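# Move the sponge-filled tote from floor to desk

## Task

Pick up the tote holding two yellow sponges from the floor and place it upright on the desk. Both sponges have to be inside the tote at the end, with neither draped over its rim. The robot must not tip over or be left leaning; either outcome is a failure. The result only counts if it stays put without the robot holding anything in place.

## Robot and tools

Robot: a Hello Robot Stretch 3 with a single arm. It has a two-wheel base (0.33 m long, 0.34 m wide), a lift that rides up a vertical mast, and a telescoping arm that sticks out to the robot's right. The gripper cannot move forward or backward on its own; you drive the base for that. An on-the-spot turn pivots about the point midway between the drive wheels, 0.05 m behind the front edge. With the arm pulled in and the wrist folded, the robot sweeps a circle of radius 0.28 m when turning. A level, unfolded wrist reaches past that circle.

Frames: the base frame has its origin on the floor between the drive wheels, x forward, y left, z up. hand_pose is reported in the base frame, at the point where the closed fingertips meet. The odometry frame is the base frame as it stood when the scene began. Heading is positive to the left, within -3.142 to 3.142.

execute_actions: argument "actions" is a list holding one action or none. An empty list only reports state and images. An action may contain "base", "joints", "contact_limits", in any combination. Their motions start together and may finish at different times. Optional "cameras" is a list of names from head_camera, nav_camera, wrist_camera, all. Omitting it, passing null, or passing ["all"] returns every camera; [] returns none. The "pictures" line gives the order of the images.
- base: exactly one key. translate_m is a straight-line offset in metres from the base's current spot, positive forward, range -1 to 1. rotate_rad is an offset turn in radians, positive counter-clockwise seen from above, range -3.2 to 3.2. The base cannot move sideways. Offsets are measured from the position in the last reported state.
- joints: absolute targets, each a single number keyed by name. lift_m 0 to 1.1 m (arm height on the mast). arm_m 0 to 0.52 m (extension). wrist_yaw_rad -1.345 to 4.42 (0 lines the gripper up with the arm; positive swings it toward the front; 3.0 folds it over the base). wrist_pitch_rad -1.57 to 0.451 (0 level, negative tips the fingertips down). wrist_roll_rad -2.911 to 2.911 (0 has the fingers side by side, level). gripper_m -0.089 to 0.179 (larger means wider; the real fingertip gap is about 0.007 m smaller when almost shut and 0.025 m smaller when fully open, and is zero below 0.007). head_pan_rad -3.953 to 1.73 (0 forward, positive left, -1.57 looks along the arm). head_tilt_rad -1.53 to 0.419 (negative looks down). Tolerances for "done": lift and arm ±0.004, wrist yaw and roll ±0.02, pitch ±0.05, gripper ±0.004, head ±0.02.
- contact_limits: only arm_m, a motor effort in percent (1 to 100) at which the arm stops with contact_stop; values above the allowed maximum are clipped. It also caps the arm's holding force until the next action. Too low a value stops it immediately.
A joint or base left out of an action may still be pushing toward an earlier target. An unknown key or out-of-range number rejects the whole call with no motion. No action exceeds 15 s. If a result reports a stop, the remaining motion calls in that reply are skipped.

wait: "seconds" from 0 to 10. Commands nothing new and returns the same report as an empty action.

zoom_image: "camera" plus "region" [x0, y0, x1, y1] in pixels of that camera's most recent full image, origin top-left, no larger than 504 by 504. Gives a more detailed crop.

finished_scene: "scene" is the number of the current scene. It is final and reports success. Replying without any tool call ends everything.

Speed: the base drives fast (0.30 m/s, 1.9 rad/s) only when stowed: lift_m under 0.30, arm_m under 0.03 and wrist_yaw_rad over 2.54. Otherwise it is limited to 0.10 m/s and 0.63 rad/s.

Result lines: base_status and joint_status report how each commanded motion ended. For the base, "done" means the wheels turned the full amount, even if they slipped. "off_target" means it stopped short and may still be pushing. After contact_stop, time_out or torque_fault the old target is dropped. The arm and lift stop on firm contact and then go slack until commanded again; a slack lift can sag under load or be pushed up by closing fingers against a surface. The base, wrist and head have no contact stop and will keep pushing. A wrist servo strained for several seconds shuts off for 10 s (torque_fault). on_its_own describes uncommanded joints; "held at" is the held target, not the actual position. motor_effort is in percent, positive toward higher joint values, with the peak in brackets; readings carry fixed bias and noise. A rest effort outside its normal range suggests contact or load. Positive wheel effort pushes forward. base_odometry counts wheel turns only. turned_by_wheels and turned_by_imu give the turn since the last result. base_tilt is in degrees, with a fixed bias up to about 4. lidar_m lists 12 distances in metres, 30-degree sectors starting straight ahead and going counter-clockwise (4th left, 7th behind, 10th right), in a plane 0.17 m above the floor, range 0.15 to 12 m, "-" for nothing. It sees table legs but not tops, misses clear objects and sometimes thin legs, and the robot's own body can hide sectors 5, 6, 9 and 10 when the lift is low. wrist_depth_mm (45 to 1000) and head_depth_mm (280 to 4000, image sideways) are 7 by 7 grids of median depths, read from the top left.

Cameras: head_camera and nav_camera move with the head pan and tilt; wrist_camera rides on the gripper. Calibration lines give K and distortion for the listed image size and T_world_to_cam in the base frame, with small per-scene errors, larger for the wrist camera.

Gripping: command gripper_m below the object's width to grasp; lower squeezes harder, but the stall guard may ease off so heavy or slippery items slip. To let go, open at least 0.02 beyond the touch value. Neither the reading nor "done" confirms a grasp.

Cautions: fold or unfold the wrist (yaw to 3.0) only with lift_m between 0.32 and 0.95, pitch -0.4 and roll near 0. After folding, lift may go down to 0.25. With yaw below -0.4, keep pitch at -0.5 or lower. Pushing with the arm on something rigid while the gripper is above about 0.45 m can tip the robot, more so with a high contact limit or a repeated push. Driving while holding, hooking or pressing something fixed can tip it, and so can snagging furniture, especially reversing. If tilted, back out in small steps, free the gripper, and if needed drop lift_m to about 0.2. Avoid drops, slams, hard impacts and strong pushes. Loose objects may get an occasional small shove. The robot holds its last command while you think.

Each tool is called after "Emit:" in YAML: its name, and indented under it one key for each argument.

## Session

Emit:
execute_actions:
  actions: []

Scene clock: 0.00 s.
base_odometry: x=+0.000 y=+0.000 heading=+0.000 (m, m, rad; odometry frame)
turned_by_wheels: +0.000 (rad since the last result)
turned_by_imu: +0.000 (rad since the last result)
base_tilt: forward=+0.0 right=+2.5 (deg)
lidar_m: 2.07 2.07 1.96 2.44 2.44 2.13 1.38 1.68 1.83 1.41 1.70 1.34
head_depth_mm: 2030 2450 2487 2488 2480 2508 2133 / 2026 2355 2362 2376 2390 2422 2124 / 2018 2253 2244 2260 2264 2281 2163 / 2015 2153 2157 2179 2180 2187 2169 / 2009 2061 2063 2083 2093 2103 2064 / 1972 1986 1999 2008 2016 2012 2028 / 1902 1923 1931 1939 1948 1958 1962
base_status: not commanded
joint_positions: lift_m=+0.412 arm_m=+0.001 wrist_yaw_rad=+2.872 wrist_pitch_rad=-0.429 wrist_roll_rad=+0.007 gripper_m=+0.037 head_pan_rad=+0.017 head_tilt_rad=+0.004
joint_status: not commanded
motor_effort: left_wheel=+0 right_wheel=+1 lift_m=+19 arm_m=+0 wrist_yaw_rad=+1 wrist_pitch_rad=+4 wrist_roll_rad=+0 gripper_m=+0 head_pan_rad=+0 head_tilt_rad=+2 (%)
hand_pose: x=+0.0382 y=+0.0686 z=+0.4222 quat_wxyz=(+0.242, +0.707, +0.056, +0.662) (m; base frame)
wrist_depth_mm: - - - - - - - / - - - - - - - / - - - - - - - / 931 958 965 956 943 942 910 / 767 - 786 757 746 744 756 / 643 - - 627 640 641 631 / 555 554 571 555 550 546 545
pictures: head_camera (sideways: a quarter turn clockwise sets it upright), nav_camera (sideways: a quarter turn counterclockwise sets it upright), wrist_camera
camera_calibration (this result's frames):
head_camera: T_world_to_cam=[[-0.0416066, 0.00469078, -0.999123, 1.32668], [-0.0515477, 0.998647, 0.00683516, -0.0072111], [0.997803, 0.0517869, -0.0413085, 0.00549269], [0, 0, 0, 1]] pos_world=[0.0493461, 0.000693756, 1.32579]
nav_camera: T_world_to_cam=[[-0.00711029, -0.00185042, 0.999973, -1.25995], [0.0136792, -0.999905, -0.00175303, 0.0475469], [0.999881, 0.0136664, 0.00713492, -0.055011], [0, 0, 0, 1]] pos_world=[0.0453955, 0.0459627, 1.2604]
wrist_camera: T_world_to_cam=[[0.939284, -0.343073, -0.00684392, -0.0186852], [-0.20663, -0.549574, -0.809489, 0.417641], [0.273953, 0.761754, -0.587095, 0.345887], [0, 0, 0, 1]] pos_world=[0.00909099, -0.040367, 0.541017]
Images, in order (width x height): head_camera 896x504, nav_camera 672x504, wrist_camera 644x364.

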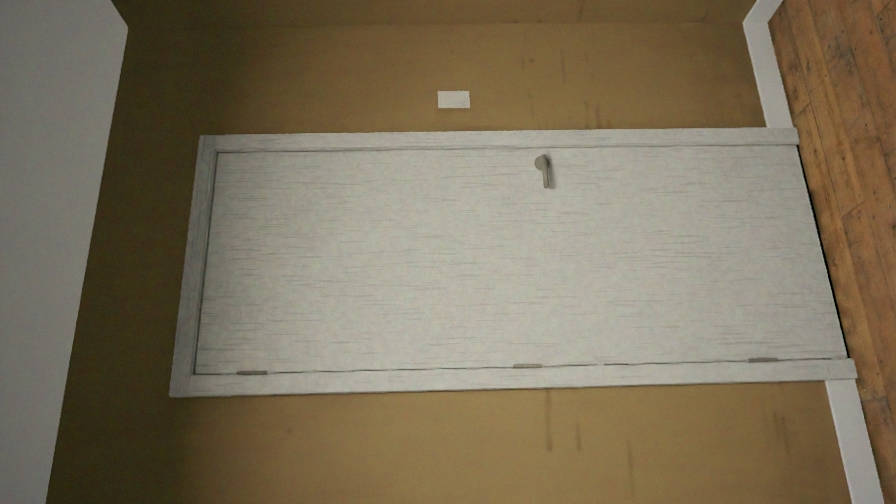

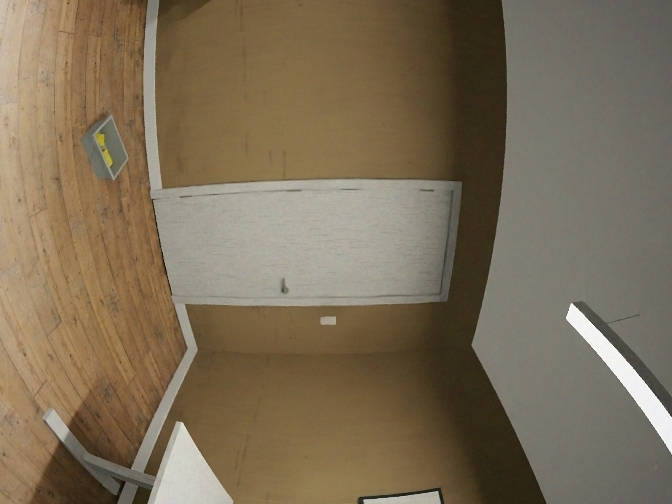

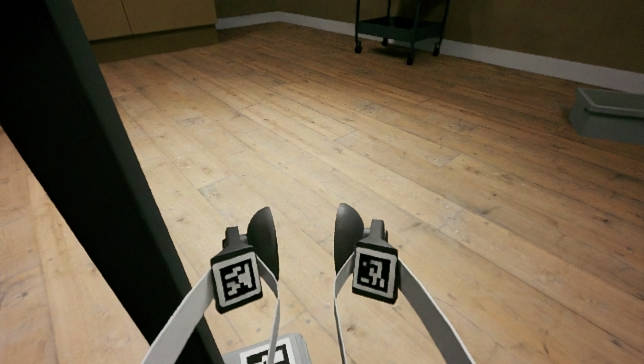

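Emit:
execute_actions:
  actions:
    - {"joints":{"head_pan_rad":0.45,"head_tilt_rad":-0.7,"wrist_yaw_rad":0,"gripper_m":0.1,"lift_m":0.45}}
  cameras: ["head_camera","nav_camera"]

Scene clock: 2.53 s.
base_odometry: x=+0.000 y=+0.000 heading=+0.000 (m, m, rad; odometry frame)
turned_by_wheels: +0.000 (rad since the last result)
turned_by_imu: -0.001 (rad since the last result)
base_tilt: forward=+0.1 right=+2.5 (deg)
lidar_m: 2.07 2.07 1.97 2.45 2.43 2.13 1.38 1.68 1.83 1.41 1.70 1.34
head_depth_mm: 1754 1969 2206 1925 1582 1343 1162 / 1771 2005 2251 1942 1583 1341 1164 / 1800 2016 2283 1871 1597 1358 1174 / 1803 2050 2256 1902 1590 1356 1176 / 1796 2034 2290 1970 1605 1370 1179 / 1804 2075 2310 1986 1627 1372 1184 / 1815 2048 2297 2004 1627 1373 1182
base_status: not commanded
joint_positions: lift_m=+0.450 arm_m=+0.001 wrist_yaw_rad=+0.003 wrist_pitch_rad=-0.429 wrist_roll_rad=+0.007 gripper_m=+0.100 head_pan_rad=+0.443 head_tilt_rad=-0.691
joint_status: all done
motor_effort: left_wheel=+0(0) right_wheel=+1(1) lift_m=+25(25) arm_m=-1(1) wrist_yaw_rad=-2(2) wrist_pitch_rad=+3(4) wrist_roll_rad=+0(1) gripper_m=+1(79) head_pan_rad=+4(40) head_tilt_rad=-6(43) (%)
hand_pose: x=-0.0209 y=-0.3693 z=+0.4598 quat_wxyz=(+0.689, +0.151, -0.693, -0.151) (m; base frame)
wrist_depth_mm: - - - - - - - / - - - - - - - / - - - - - - - / - - - - 964 - 1000 / 829 830 817 817 848 801 807 / 703 707 678 684 660 675 673 / 594 600 590 589 585 583 580
pictures: head_camera (sideways: a quarter turn clockwise sets it upright), nav_camera (sideways: a quarter turn counterclockwise sets it upright)
camera_calibration (this result's frames):
head_camera: T_world_to_cam=[[-0.608781, -0.282724, -0.741251, 0.993595], [-0.448476, 0.893369, 0.0275846, -0.0317871], [0.654412, 0.349226, -0.670661, 0.8266], [0, 0, 0, 1]] pos_world=[0.0496896, 0.0206403, 1.29175]
nav_camera: T_world_to_cam=[[0.573917, 0.270233, 0.773041, -0.967225], [0.425377, -0.905016, 0.000561537, 0.0420217], [0.699767, 0.328511, -0.634355, 0.781674], [0, 0, 0, 1]] pos_world=[-0.00975727, 0.0426174, 1.24354]
Images, in order (width x height): head_camera 896x504, nav_camera 672x504.

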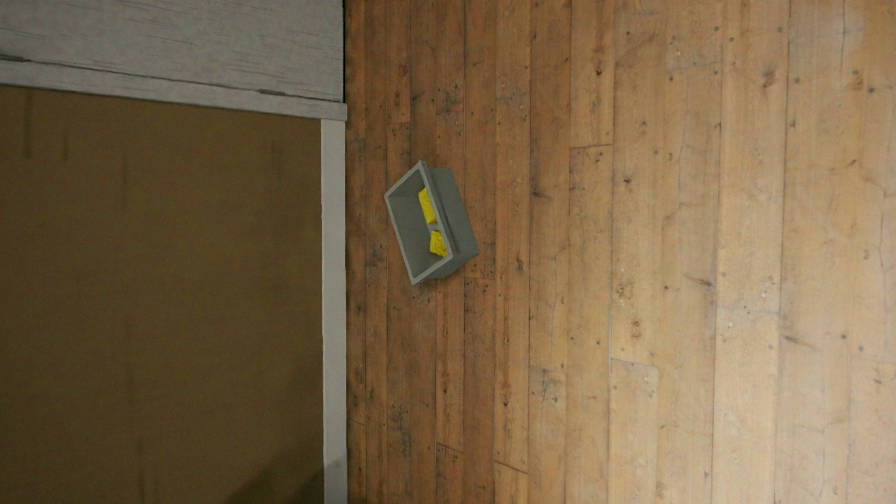

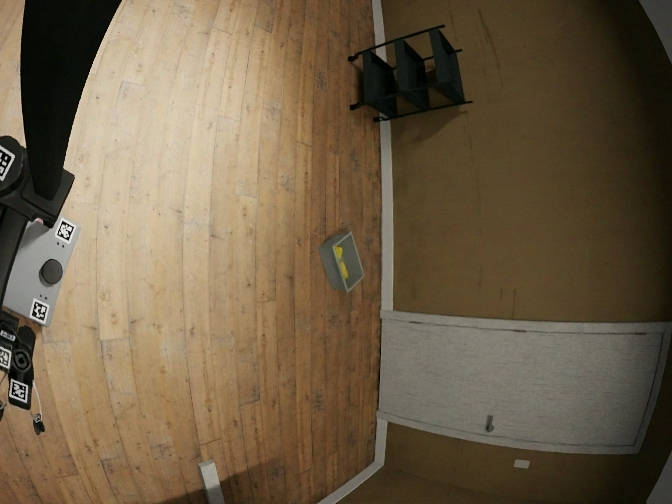

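Emit:
execute_actions:
  actions:
    - {"base":{"rotate_rad":0.08}}
  cameras: []

Emit:
execute_actions:
  actions:
    - {"base":{"translate_m":0.93},"joints":{"wrist_pitch_rad":-1.55,"wrist_roll_rad":1.57,"arm_m":0.1,"lift_m":0.35,"head_pan_rad":-1.57,"head_tilt_rad":-1.1}}
  cameras: []

Emit:
execute_actions:
  actions:
    - {"base":{"rotate_rad":2.41},"joints":{"arm_m":0.25}}

Scene clock: 3.80 s.
base_odometry: x=+0.000 y=+0.000 heading=+0.080 (m, m, rad; odometry frame)
turned_by_wheels: +0.080 (rad since the last result)
turned_by_imu: +0.081 (rad since the last result)
base_tilt: forward=+0.1 right=+2.5 (deg)
lidar_m: 2.06 2.07 1.97 2.44 2.43 1.72 1.38 1.69 1.89 1.41 1.34 1.92
head_depth_mm: 1731 1936 2192 1933 1587 1338 1159 / 1762 1991 2248 1880 1590 1344 1172 / 1775 2006 2256 1864 1591 1352 1167 / 1802 2023 2279 1918 1608 1350 1177 / 1829 2060 2338 1975 1610 1359 1182 / 1846 2102 2365 1985 1620 1369 1185 / 1875 2141 2336 1999 1625 1367 1192
base_status: done
joint_positions: lift_m=+0.450 arm_m=+0.001 wrist_yaw_rad=+0.002 wrist_pitch_rad=-0.429 wrist_roll_rad=+0.007 gripper_m=+0.100 head_pan_rad=+0.443 head_tilt_rad=-0.691
joint_status: not commanded
motor_effort: left_wheel=-5(7) right_wheel=+6(8) lift_m=+25(25) arm_m=+0(0) wrist_yaw_rad=-1(2) wrist_pitch_rad=+3(4) wrist_roll_rad=+1(0) gripper_m=+0(1) head_pan_rad=+4(5) head_tilt_rad=-5(6) (%)
hand_pose: x=-0.0210 y=-0.3693 z=+0.4598 quat_wxyz=(+0.689, +0.151, -0.693, -0.151) (m; base frame)
wrist_depth_mm: - - - - - - - / - - - - - - - / - - - - - - - / - - - 998 - 993 - / 827 815 821 809 830 816 798 / 697 704 689 691 654 665 681 / 593 584 588 597 597 581 584
pictures: none
No camera images: the call's "cameras" was empty. Leave "cameras" out to get every camera's image.

Scene clock: 14.33 s.
base_odometry: x=+0.927 y=+0.074 heading=+0.080 (m, m, rad; odometry frame)
turned_by_wheels: +0.000 (rad since the last result)
turned_by_imu: -0.001 (rad since the last result)
base_tilt: forward=+0.1 right=+2.4 (deg)
lidar_m: 1.16 1.15 1.33 1.56 2.70 3.05 2.31 2.57 1.70 0.98 1.42 1.39
head_depth_mm: 845 1696 1541 1396 1285 1184 - / 848 1655 1538 1409 1307 - - / 857 798 1561 1413 1323 - - / 862 1302 1527 1425 1296 1215 1096 / 1396 1691 1580 1428 1305 1197 1116 / 1410 1671 1588 1430 1305 1204 1111 / 1361 1627 1603 1429 1312 1214 1117
base_status: done
joint_positions: lift_m=+0.350 arm_m=+0.100 wrist_yaw_rad=+0.002 wrist_pitch_rad=-1.540 wrist_roll_rad=+1.565 gripper_m=+0.100 head_pan_rad=-1.563 head_tilt_rad=-1.086
joint_status: all done
motor_effort: left_wheel=-5(7) right_wheel=+5(11) lift_m=+14(22) arm_m=+4(3) wrist_yaw_rad=-2(2) wrist_pitch_rad=-3(4) wrist_roll_rad=+2(4) gripper_m=+0(0) head_pan_rad=-4(50) head_tilt_rad=-8(36) (%)
hand_pose: x=-0.0216 y=-0.2282 z=+0.2321 quat_wxyz=(+0.003, +0.002, -0.718, -0.696) (m; base frame)
wrist_depth_mm: 355 354 358 361 - - - / 363 366 369 373 - - - / 375 382 382 386 - - - / 387 387 388 396 - - - / 401 403 409 410 - - - / 418 421 424 424 430 434 438 / 428 441 434 443 440 454 452
pictures: none
No camera images: the call's "cameras" was empty. Leave "cameras" out to get every camera's image.

Scene clock: 19.07 s.
base_odometry: x=+0.927 y=+0.074 heading=+2.489 (m, m, rad; odometry frame)
turned_by_wheels: +2.410 (rad since the last result)
turned_by_imu: +2.436 (rad since the last result)
base_tilt: forward=+0.0 right=+2.5 (deg)
lidar_m: 2.82 2.59 2.30 1.81 0.98 1.42 1.48 1.21 1.16 1.24 1.56 2.70
head_depth_mm: 1179 1396 1539 1401 1282 1181 - / 1246 1494 1543 1399 1291 - - / 1331 1610 1558 1450 1281 1231 - / 1418 1675 1567 1384 1295 1217 1104 / 1513 1734 1575 1425 1310 1199 1110 / 1633 1771 1585 1431 1306 1199 1115 / 1724 1774 1597 1437 1312 1211 1120
base_status: done
joint_positions: lift_m=+0.350 arm_m=+0.250 wrist_yaw_rad=+0.001 wrist_pitch_rad=-1.541 wrist_roll_rad=+1.567 gripper_m=+0.100 head_pan_rad=-1.563 head_tilt_rad=-1.087
joint_status: all done
motor_effort: left_wheel=-5(10) right_wheel=+5(11) lift_m=+14(14) arm_m=+3(4) wrist_yaw_rad=-1(1) wrist_pitch_rad=-3(3) wrist_roll_rad=+1(2) gripper_m=+0(0) head_pan_rad=-5(4) head_tilt_rad=-8(8) (%)
hand_pose: x=-0.0216 y=-0.3780 z=+0.2322 quat_wxyz=(+0.002, +0.002, -0.717, -0.697) (m; base frame)
wrist_depth_mm: 283 355 355 363 364 363 - / 287 368 370 372 374 373 - / 270 373 380 382 389 388 - / 306 384 393 395 399 - - / 310 399 408 410 408 418 - / 324 415 419 427 428 438 440 / 430 435 440 443 442 445 453
pictures: head_camera (sideways: a quarter turn clockwise sets it upright), nav_camera (sideways: a quarter turn counterclockwise sets it upright), wrist_camera
camera_calibration (this result's frames):
head_camera: T_world_to_cam=[[-0.00148937, 0.905083, -0.425232, 0.578166], [0.999262, 0.0176682, 0.0341059, -0.0490922], [0.0383817, -0.424868, -0.904441, 1.1343], [0, 0, 0, 1]] pos_world=[0.0063806, -0.0404917, 1.27344]
nav_camera: T_world_to_cam=[[0.00497578, -0.883305, 0.468772, -0.567306], [-0.999987, -0.00465964, 0.00183421, 0.0490602], [0.000564144, -0.468775, -0.883317, 1.10966], [0, 0, 0, 1]] pos_world=[0.0512563, 0.0193078, 1.24603]
wrist_camera: T_world_to_cam=[[0.028214, 0.998769, 0.0408002, 0.359455], [0.980153, -0.0356545, 0.195012, -0.00733521], [0.196227, 0.0344883, -0.979952, 0.405519], [0, 0, 0, 1]] pos_world=[-0.0825257, -0.37326, 0.384153]
Images, in order (width x height): head_camera 896x504, nav_camera 672x504, wrist_camera 644x364.

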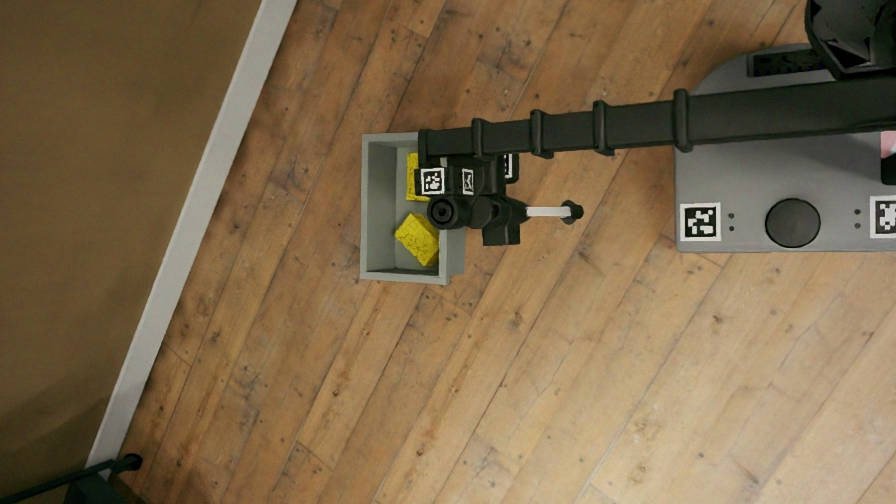

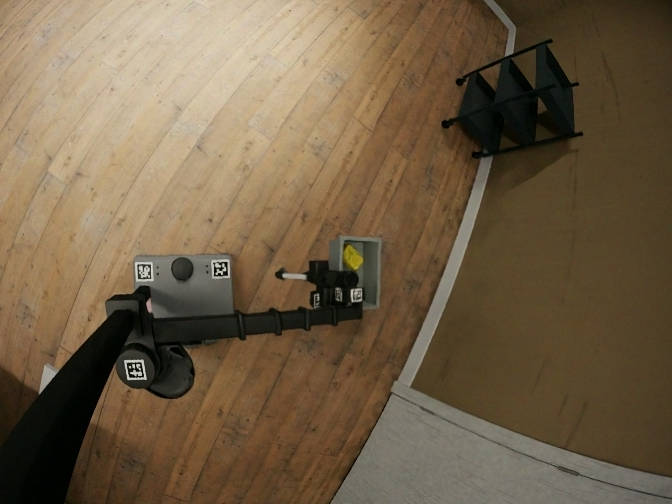

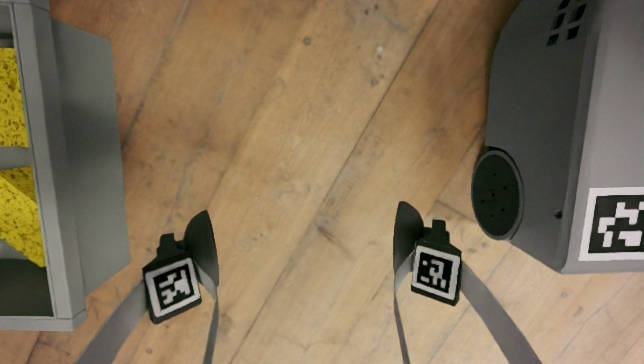

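Emit:
execute_actions:
  actions:
    - {"joints":{"arm_m":0.455,"lift_m":0.31}}
  cameras: ["wrist_camera"]

Scene clock: 21.93 s.
base_odometry: x=+0.927 y=+0.074 heading=+2.489 (m, m, rad; odometry frame)
turned_by_wheels: +0.000 (rad since the last result)
turned_by_imu: -0.001 (rad since the last result)
base_tilt: forward=+0.0 right=+2.5 (deg)
lidar_m: 2.82 2.59 2.31 1.81 0.98 1.42 1.48 1.21 1.16 1.23 1.56 2.70
head_depth_mm: 1178 1400 1538 1391 1280 1182 - / 1242 1501 1551 1406 1282 - - / 1327 1598 1609 1373 1286 1222 - / 1416 1675 1581 1380 1301 1216 1101 / 1518 1730 1573 1423 1298 1200 1109 / 1645 1781 1582 1431 1303 1203 1117 / 1715 1774 1596 1438 1312 1212 1119
base_status: not commanded
joint_positions: lift_m=+0.310 arm_m=+0.455 wrist_yaw_rad=+0.001 wrist_pitch_rad=-1.541 wrist_roll_rad=+1.567 gripper_m=+0.100 head_pan_rad=-1.563 head_tilt_rad=-1.087
joint_status: all done
motor_effort: left_wheel=-5(5) right_wheel=+5(5) lift_m=+14(14) arm_m=+3(4) wrist_yaw_rad=+0(0) wrist_pitch_rad=-3(3) wrist_roll_rad=+1(1) gripper_m=+0(0) head_pan_rad=-5(5) head_tilt_rad=-8(7) (%)
hand_pose: x=-0.0216 y=-0.5828 z=+0.1922 quat_wxyz=(+0.002, +0.001, -0.717, -0.697) (m; base frame)
wrist_depth_mm: 244 289 278 322 324 328 331 / 245 292 287 332 335 339 339 / 246 311 328 341 346 348 351 / 247 314 343 355 357 359 361 / 250 309 314 367 368 372 377 / 258 315 318 380 385 388 395 / 271 266 262 397 394 401 401
pictures: wrist_camera
camera_calibration (this result's frames):
wrist_camera: T_world_to_cam=[[0.0288709, 0.998727, 0.0413709, 0.565547], [0.980127, -0.0364108, 0.195, -0.00728479], [0.196258, 0.0349189, -0.97993, 0.373642], [0, 0, 0, 1]] pos_world=[-0.0825181, -0.57814, 0.344167]
Images, in order (width x height): wrist_camera 644x364.

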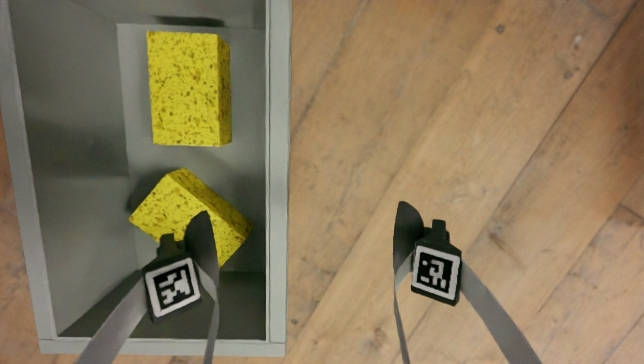

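Emit:
execute_actions:
  actions:
    - {"joints":{"arm_m":0.477,"lift_m":0.205}}
  cameras: ["wrist_camera"]

Emit:
execute_actions:
  actions:
    - {"joints":{"gripper_m":-0.035,"head_pan_rad":1.4,"head_tilt_rad":-0.7}}

Scene clock: 23.90 s.
base_odometry: x=+0.927 y=+0.074 heading=+2.489 (m, m, rad; odometry frame)
turned_by_wheels: +0.000 (rad since the last result)
turned_by_imu: +0.000 (rad since the last result)
base_tilt: forward=-0.1 right=+2.5 (deg)
lidar_m: 2.82 2.59 2.31 1.81 0.98 1.42 1.48 1.20 1.16 1.24 1.56 2.70
head_depth_mm: 1173 1393 1550 1390 1286 1181 - / 1249 1501 1551 1385 1290 1213 - / 1319 1607 1572 1381 1287 - - / 1415 1671 1564 1384 1296 1212 1104 / 1518 1730 1576 1427 1301 1199 1107 / 1646 1771 1584 1434 1308 1207 1119 / 1724 1793 1615 1441 1318 1213 1116
base_status: not commanded
joint_positions: lift_m=+0.205 arm_m=+0.477 wrist_yaw_rad=+0.001 wrist_pitch_rad=-1.542 wrist_roll_rad=+1.567 gripper_m=+0.100 head_pan_rad=-1.563 head_tilt_rad=-1.087
joint_status: all done
motor_effort: left_wheel=-5(5) right_wheel=+5(5) lift_m=+14(13) arm_m=+3(4) wrist_yaw_rad=+0(1) wrist_pitch_rad=-2(3) wrist_roll_rad=+2(2) gripper_m=+0(0) head_pan_rad=-4(5) head_tilt_rad=-8(8) (%)
hand_pose: x=-0.0216 y=-0.6048 z=+0.0872 quat_wxyz=(+0.002, +0.001, -0.717, -0.697) (m; base frame)
wrist_depth_mm: 214 176 216 113 226 226 229 / 219 183 224 116 233 234 236 / 219 188 231 120 242 244 243 / 222 238 240 244 250 251 253 / 222 202 247 252 257 259 261 / 213 206 247 260 267 268 271 / 225 239 243 269 276 278 281
pictures: wrist_camera
camera_calibration (this result's frames):
wrist_camera: T_world_to_cam=[[0.0288708, 0.998721, 0.0415092, 0.591811], [0.980127, -0.0364377, 0.194995, 0.0123726], [0.196258, 0.0350546, -0.979926, 0.271609], [0, 0, 0, 1]] pos_world=[-0.0825181, -0.600125, 0.239178]
Images, in order (width x height): wrist_camera 644x364.

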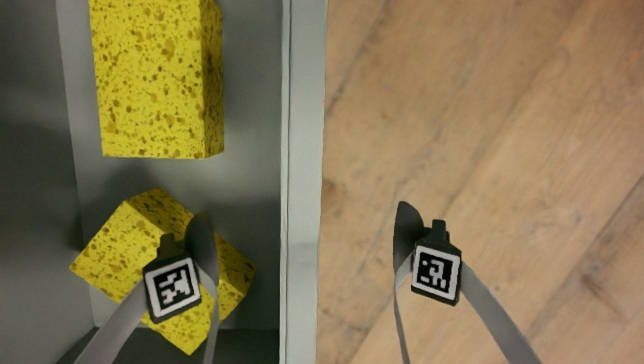

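Scene clock: 25.93 s.
base_odometry: x=+0.927 y=+0.074 heading=+2.489 (m, m, rad; odometry frame)
turned_by_wheels: +0.000 (rad since the last result)
turned_by_imu: +0.000 (rad since the last result)
base_tilt: forward=+0.1 right=+2.5 (deg)
lidar_m: 2.81 2.59 2.31 1.81 0.98 1.42 1.48 1.21 1.16 1.23 1.56 2.70
head_depth_mm: 2166 2400 2399 1903 1568 1326 1153 / 2244 2519 2412 1908 1568 1328 1161 / 2318 2627 2420 1916 1575 1341 1168 / 2401 2706 2467 1920 1592 1343 1173 / 2507 1590 2481 1933 1595 1358 1173 / 2339 1525 1964 1937 1603 1353 1197 / 1988 1540 1107 1905 1608 1368 -
base_status: not commanded
joint_positions: lift_m=+0.205 arm_m=+0.477 wrist_yaw_rad=+0.001 wrist_pitch_rad=-1.538 wrist_roll_rad=+1.570 gripper_m=-0.034 head_pan_rad=+1.393 head_tilt_rad=-0.705
joint_status: all done
motor_effort: left_wheel=-5(5) right_wheel=+5(5) lift_m=+15(15) arm_m=+3(3) wrist_yaw_rad=+0(0) wrist_pitch_rad=-4(5) wrist_roll_rad=+0(2) gripper_m=-18(93) head_pan_rad=+5(51) head_tilt_rad=+2(31) (%)
hand_pose: x=-0.0216 y=-0.6059 z=+0.0870 quat_wxyz=(+0.001, +0.000, -0.718, -0.696) (m; base frame)
wrist_depth_mm: 213 175 216 218 225 226 227 / 214 181 221 225 231 234 236 / 215 187 229 233 240 241 244 / 216 237 239 239 247 249 251 / 216 201 243 124 255 258 260 / 217 206 207 130 266 269 269 / 217 243 244 266 274 275 280
pictures: head_camera (sideways: a quarter turn clockwise sets it upright), nav_camera (sideways: a quarter turn counterclockwise sets it upright), wrist_camera
camera_calibration (this result's frames):
head_camera: T_world_to_cam=[[-0.125996, -0.669823, -0.731752, 0.978271], [-0.987478, 0.155271, 0.0278971, -0.0289055], [0.094934, 0.726104, -0.680999, 0.84346], [0, 0, 0, 1]] pos_world=[0.0146415, 0.0473174, 1.29105]
nav_camera: T_world_to_cam=[[0.115955, 0.634642, 0.764057, -0.952721], [0.983585, -0.180444, 0.000609424, 0.0385543], [0.138256, 0.751445, -0.645148, 0.799138], [0, 0, 0, 1]] pos_world=[-0.0379344, 0.0110856, 1.24347]
wrist_camera: T_world_to_cam=[[0.0326762, 0.998756, 0.0376597, 0.593309], [0.979961, -0.0394235, 0.195251, 0.0105216], [0.196493, 0.030525, -0.98003, 0.268778], [0, 0, 0, 1]] pos_world=[-0.0825108, -0.60036, 0.239013]
Images, in order (width x height): head_camera 896x504, nav_camera 672x504, wrist_camera 644x364.

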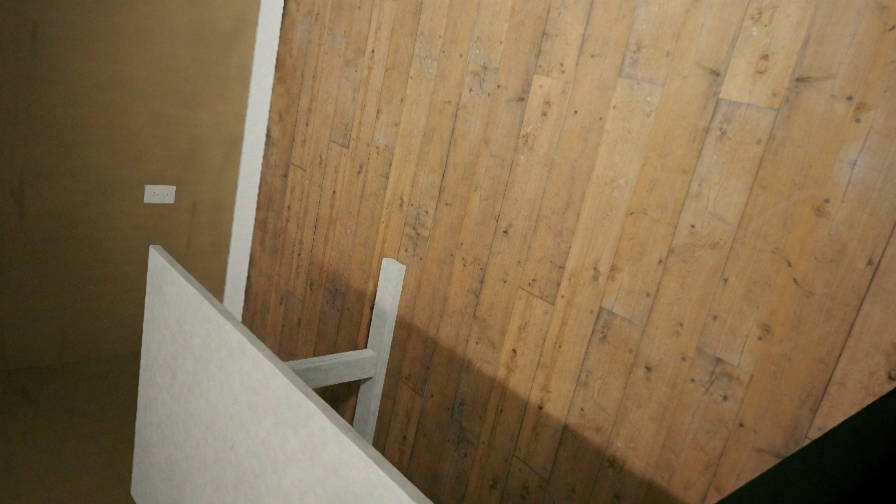

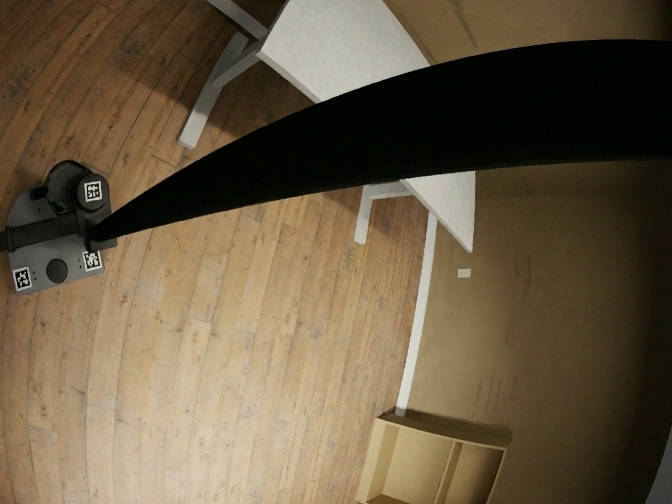

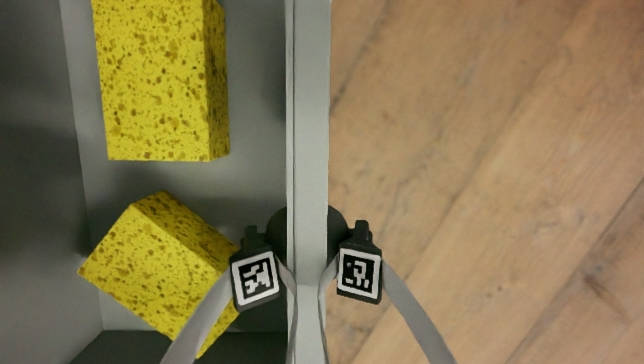

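Emit:
execute_actions:
  actions:
    - {"joints":{"lift_m":0.3,"head_pan_rad":-1.57,"head_tilt_rad":-0.8}}
  cameras: ["wrist_camera"]

Emit:
execute_actions:
  actions:
    - {"base":{"rotate_rad":-2.04},"joints":{"lift_m":0.75,"arm_m":0.15,"wrist_pitch_rad":-1.25}}
  cameras: ["nav_camera"]

Emit:
execute_actions:
  actions:
    - {"base":{"translate_m":-0.35},"joints":{"lift_m":1.06}}

Scene clock: 28.30 s.
base_odometry: x=+0.927 y=+0.074 heading=+2.489 (m, m, rad; odometry frame)
turned_by_wheels: +0.000 (rad since the last result)
turned_by_imu: -0.001 (rad since the last result)
base_tilt: forward=+0.1 right=+2.5 (deg)
lidar_m: 2.82 2.59 2.31 1.81 0.98 1.42 1.47 1.21 0.62 0.59 1.56 2.70
head_depth_mm: 1038 1167 1331 1559 1474 1276 1127 / 1091 1239 1437 1658 1475 1280 1139 / 1152 1317 1543 1700 - 1241 1134 / 1220 1412 1663 1756 1365 1253 1140 / 1300 1514 1807 1770 1497 1302 1142 / 1388 1637 1982 1783 1500 1300 1143 / 1481 1746 1992 1794 1520 1307 1149
base_status: not commanded
joint_positions: lift_m=+0.300 arm_m=+0.477 wrist_yaw_rad=+0.001 wrist_pitch_rad=-1.550 wrist_roll_rad=+1.570 gripper_m=-0.034 head_pan_rad=-1.563 head_tilt_rad=-0.790
joint_status: all done
motor_effort: left_wheel=-5(5) right_wheel=+5(6) lift_m=+27(28) arm_m=+2(3) wrist_yaw_rad=+0(0) wrist_pitch_rad=-1(3) wrist_roll_rad=+0(0) gripper_m=-19(20) head_pan_rad=-4(52) head_tilt_rad=-6(20) (%)
hand_pose: x=-0.0216 y=-0.6027 z=+0.1816 quat_wxyz=(+0.001, +0.000, -0.714, -0.700) (m; base frame)
wrist_depth_mm: 205 233 247 169 314 320 321 / 204 242 248 170 324 330 331 / 204 247 249 172 336 340 343 / 212 256 285 141 345 352 351 / 219 256 257 131 360 363 369 / 350 257 265 135 371 378 381 / 365 248 257 146 384 390 394
pictures: wrist_camera
camera_calibration (this result's frames):
wrist_camera: T_world_to_cam=[[0.0326632, 0.99821, 0.0500936, 0.583969], [0.979963, -0.0418387, 0.194736, -0.0091642], [0.196484, 0.0427291, -0.979576, 0.368571], [0, 0, 0, 1]] pos_world=[-0.0825118, -0.599056, 0.333574]
Images, in order (width x height): wrist_camera 644x364.

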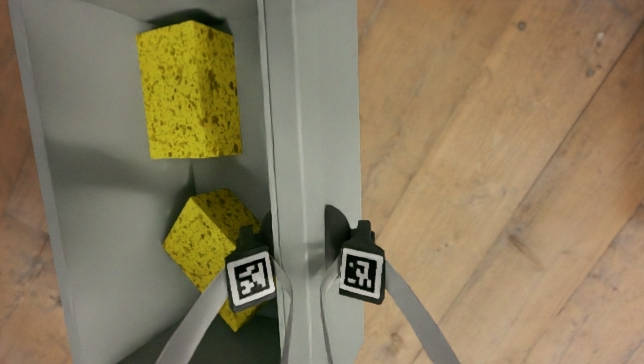

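Scene clock: 33.23 s.
base_odometry: x=+0.927 y=+0.074 heading=+0.450 (m, m, rad; odometry frame)
turned_by_wheels: -2.040 (rad since the last result)
turned_by_imu: -2.064 (rad since the last result)
base_tilt: forward=+0.1 right=+2.5 (deg)
lidar_m: 1.16 1.25 1.56 2.70 2.86 2.31 2.57 1.81 0.98 1.42 1.49 1.19
head_depth_mm: 1225 1182 922 1338 - - 1131 / 1231 1356 1669 1784 - 966 1130 / 1237 1423 1675 1794 - 1223 1138 / 1253 1436 1693 1763 828 716 1136 / 1261 1450 1711 1769 1430 1246 1154 / 1263 1457 1715 1778 1501 1305 1149 / 1274 1466 1745 1787 1520 1301 1151
base_status: done
joint_positions: lift_m=+0.750 arm_m=+0.150 wrist_yaw_rad=+0.001 wrist_pitch_rad=-1.273 wrist_roll_rad=+1.571 gripper_m=-0.034 head_pan_rad=-1.563 head_tilt_rad=-0.790
joint_status: all done
motor_effort: left_wheel=+5(13) right_wheel=-5(12) lift_m=+27(28) arm_m=-4(4) wrist_yaw_rad=+0(0) wrist_pitch_rad=+6(7) wrist_roll_rad=+0(0) gripper_m=-20(21) head_pan_rad=-4(5) head_tilt_rad=-6(6) (%)
hand_pose: x=-0.0215 y=-0.3470 z=+0.6361 quat_wxyz=(+0.001, +0.000, -0.804, -0.595) (m; base frame)
wrist_depth_mm: 210 237 241 131 711 674 - / 216 249 251 134 728 - - / 579 249 257 135 754 - - / 989 252 294 138 790 727 686 / - 254 263 134 801 742 697 / - 256 300 139 815 770 727 / - 248 267 146 857 799 739
pictures: nav_camera (sideways: a quarter turn counterclockwise sets it upright)
camera_calibration (this result's frames):
nav_camera: T_world_to_cam=[[0.00362534, -0.707857, 0.706346, -0.876821], [-0.999991, -0.0042262, 0.000897235, 0.0502795], [0.00235005, -0.706343, -0.707866, 0.881544], [0, 0, 0, 1]] pos_world=[0.0513861, 0.00222099, 1.24331]
Images, in order (width x height): nav_camera 672x504.

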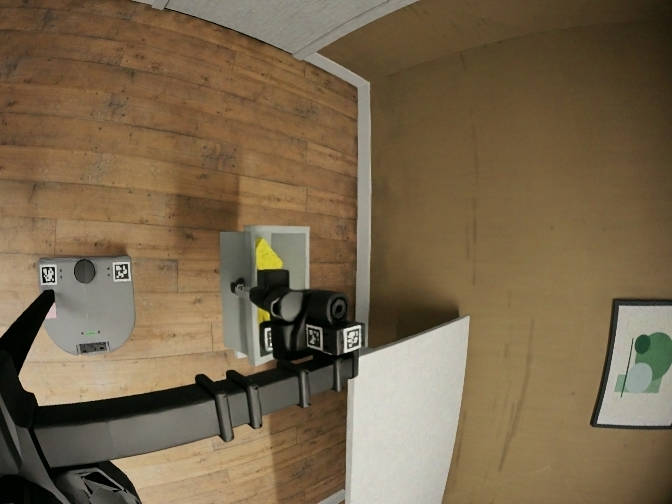

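Scene clock: 37.80 s.
base_odometry: x=+0.612 y=-0.078 heading=+0.450 (m, m, rad; odometry frame)
turned_by_wheels: +0.000 (rad since the last result)
turned_by_imu: -0.001 (rad since the last result)
base_tilt: forward=+0.0 right=+2.5 (deg)
lidar_m: 1.50 1.62 1.78 2.72 2.89 1.98 2.22 1.51 1.43 0.92 1.48 1.56
head_depth_mm: - - - 468 1377 1275 1128 / - - 601 468 1386 1276 1130 / - - - 459 1395 1284 1134 / 1228 1271 - 466 1390 1292 1140 / 1238 1408 978 466 1403 1300 1141 / 1246 1433 1692 1706 1506 1298 1149 / 1247 1442 1699 1793 1503 1309 1146
base_status: done
joint_positions: lift_m=+1.060 arm_m=+0.150 wrist_yaw_rad=+0.001 wrist_pitch_rad=-1.274 wrist_roll_rad=+1.571 gripper_m=-0.034 head_pan_rad=-1.563 head_tilt_rad=-0.790
joint_status: all done
motor_effort: left_wheel=+5(6) right_wheel=-4(12) lift_m=+28(28) arm_m=-4(4) wrist_yaw_rad=-1(0) wrist_pitch_rad=+6(6) wrist_roll_rad=+0(1) gripper_m=-20(20) head_pan_rad=-4(4) head_tilt_rad=-6(5) (%)
hand_pose: x=-0.0215 y=-0.3469 z=+0.9461 quat_wxyz=(+0.001, +0.000, -0.804, -0.595) (m; base frame)
wrist_depth_mm: 209 238 239 131 989 943 883 / 216 248 252 133 - - 894 / 350 250 257 135 - - 916 / 501 252 293 138 - - 935 / 527 254 263 134 - - 989 / - 256 301 139 - - - / - 249 266 145 - - -
pictures: head_camera (sideways: a quarter turn clockwise sets it upright), nav_camera (sideways: a quarter turn counterclockwise sets it upright), wrist_camera
camera_calibration (this result's frames):
head_camera: T_world_to_cam=[[-0.000227353, 0.741404, -0.671059, 0.898409], [0.99919, 0.027165, 0.0296741, -0.0433345], [0.0402298, -0.670509, -0.74081, 0.921581], [0, 0, 0, 1]] pos_world=[0.00642865, -0.0469789, 1.28689]
nav_camera: T_world_to_cam=[[0.00362526, -0.707857, 0.706346, -0.876821], [-0.999991, -0.00422608, 0.000897235, 0.0502795], [0.00234996, -0.706343, -0.707866, 0.881544], [0, 0, 0, 1]] pos_world=[0.0513861, 0.00222098, 1.24331]
wrist_camera: T_world_to_cam=[[0.0326458, 0.973954, -0.224385, 0.541645], [0.979923, 0.0129895, 0.198951, -0.132364], [0.196684, -0.226375, -0.953976, 0.988986], [0, 0, 0, 1]] pos_world=[-0.0824933, -0.301936, 1.09134]
Images, in order (width x height): head_camera 896x504, nav_camera 672x504, wrist_camera 644x364.

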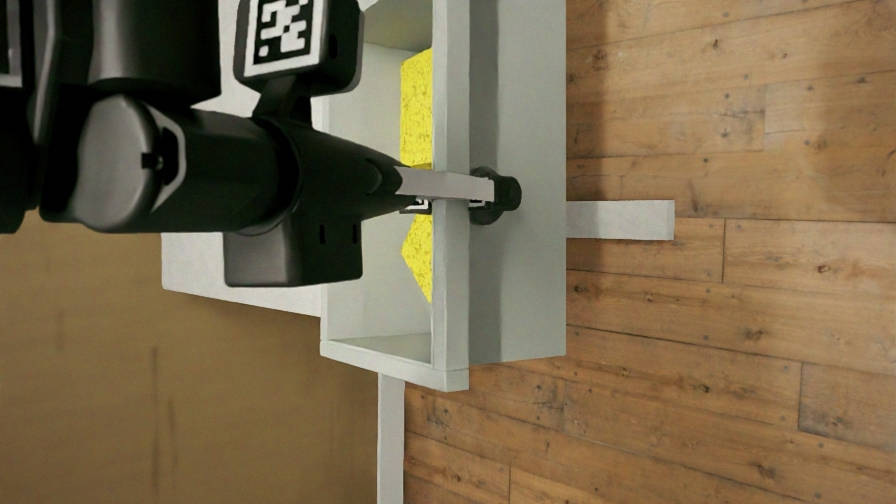

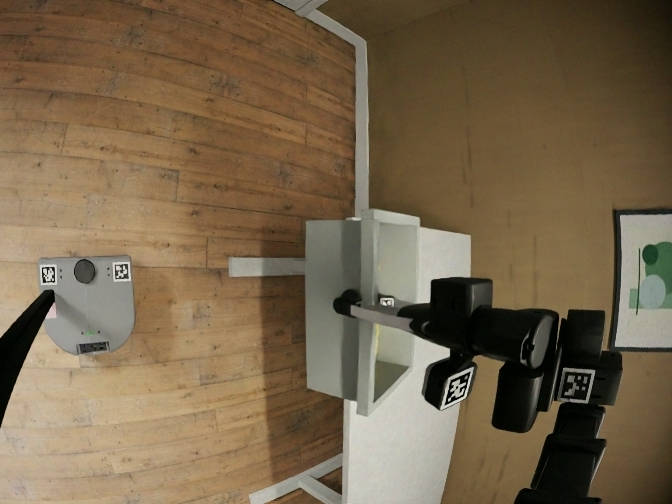

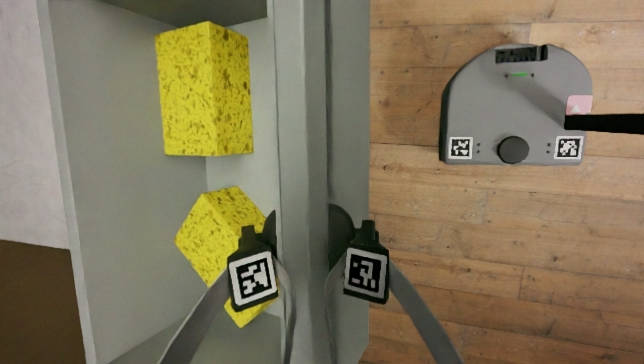

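The desk's end is only about 0.12 m ahead, so the base needs to back up a little more.

Emit:
execute_actions:
  actions:
    - {"base":{"translate_m":-0.17},"joints":{"arm_m":0.5,"lift_m":1.02}}

Scene clock: 41.70 s.
base_odometry: x=+0.459 y=-0.152 heading=+0.450 (m, m, rad; odometry frame)
turned_by_wheels: +0.000 (rad since the last result)
turned_by_imu: +0.000 (rad since the last result)
base_tilt: forward=+0.0 right=+2.4 (deg)
lidar_m: 1.67 1.80 1.96 2.74 2.75 1.82 2.05 1.38 1.41 0.92 1.46 1.72
head_depth_mm: 1224 1178 924 827 1470 1274 1131 / 1206 863 765 826 1467 1280 1131 / - 858 763 832 1489 1289 1137 / 1197 852 764 839 1494 1291 1138 / 1228 1177 894 843 1468 1299 1141 / 1243 1360 958 849 1506 1297 1143 / 1239 1434 1684 1693 1508 1306 1153
base_status: done
joint_positions: lift_m=+1.020 arm_m=+0.500 wrist_yaw_rad=+0.000 wrist_pitch_rad=-1.275 wrist_roll_rad=+1.571 gripper_m=-0.034 head_pan_rad=-1.563 head_tilt_rad=-0.790
joint_status: all done
motor_effort: left_wheel=+5(6) right_wheel=-4(10) lift_m=+17(26) arm_m=+3(3) wrist_yaw_rad=+0(0) wrist_pitch_rad=+7(7) wrist_roll_rad=+0(0) gripper_m=-21(21) head_pan_rad=-4(4) head_tilt_rad=-6(6) (%)
hand_pose: x=-0.0215 y=-0.6961 z=+0.9066 quat_wxyz=(+0.001, +0.000, -0.803, -0.596) (m; base frame)
wrist_depth_mm: 209 237 241 131 297 864 861 / 216 248 250 133 307 915 889 / 318 250 258 136 317 928 - / 447 252 292 138 325 967 927 / 471 255 263 134 337 - 966 / 493 256 304 139 346 - 974 / 518 248 267 146 368 - 981
pictures: head_camera (sideways: a quarter turn clockwise sets it upright), nav_camera (sideways: a quarter turn counterclockwise sets it upright), wrist_camera
camera_calibration (this result's frames):
head_camera: T_world_to_cam=[[-0.000213124, 0.741428, -0.671033, 0.898376], [0.999191, 0.0271445, 0.0296748, -0.0433354], [0.0402165, -0.670484, -0.740834, 0.921612], [0, 0, 0, 1]] pos_world=[0.00642773, -0.0469784, 1.28689]
nav_camera: T_world_to_cam=[[0.00361169, -0.707882, 0.706321, -0.876788], [-0.999991, -0.00420669, 0.000897352, 0.0502794], [0.00233605, -0.706318, -0.707891, 0.881576], [0, 0, 0, 1]] pos_world=[0.0513862, 0.00222215, 1.24331]
wrist_camera: T_world_to_cam=[[0.0328074, 0.974275, -0.222961, 0.871779], [0.979926, 0.0125359, 0.198969, -0.120301], [0.196645, -0.225012, -0.954306, 0.873551], [0, 0, 0, 1]] pos_world=[-0.0824945, -0.651284, 1.05194]
Images, in order (width x height): head_camera 896x504, nav_camera 672x504, wrist_camera 644x364.

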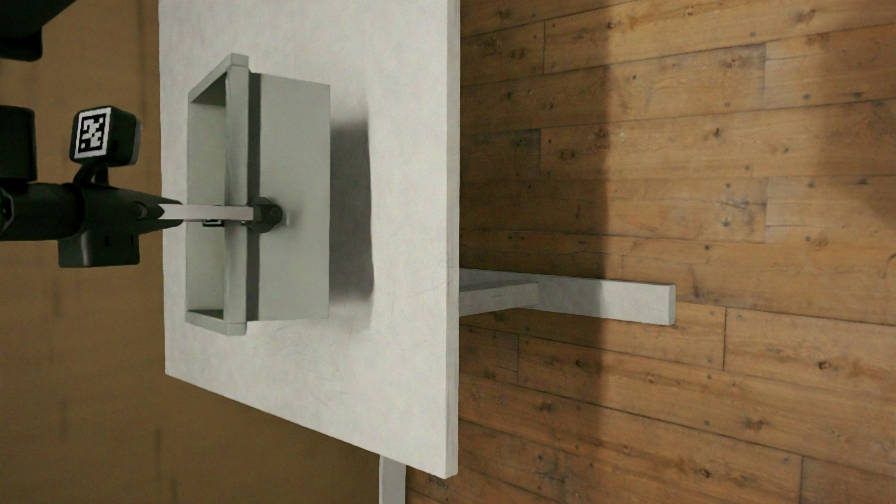

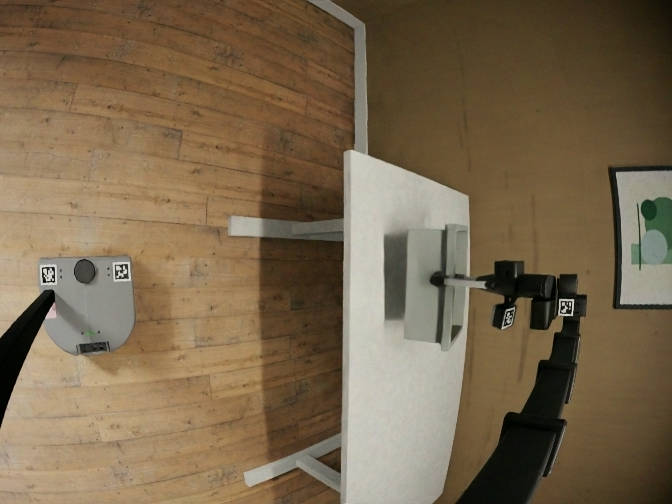

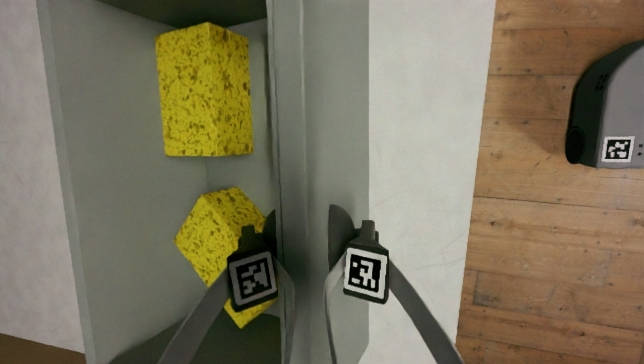

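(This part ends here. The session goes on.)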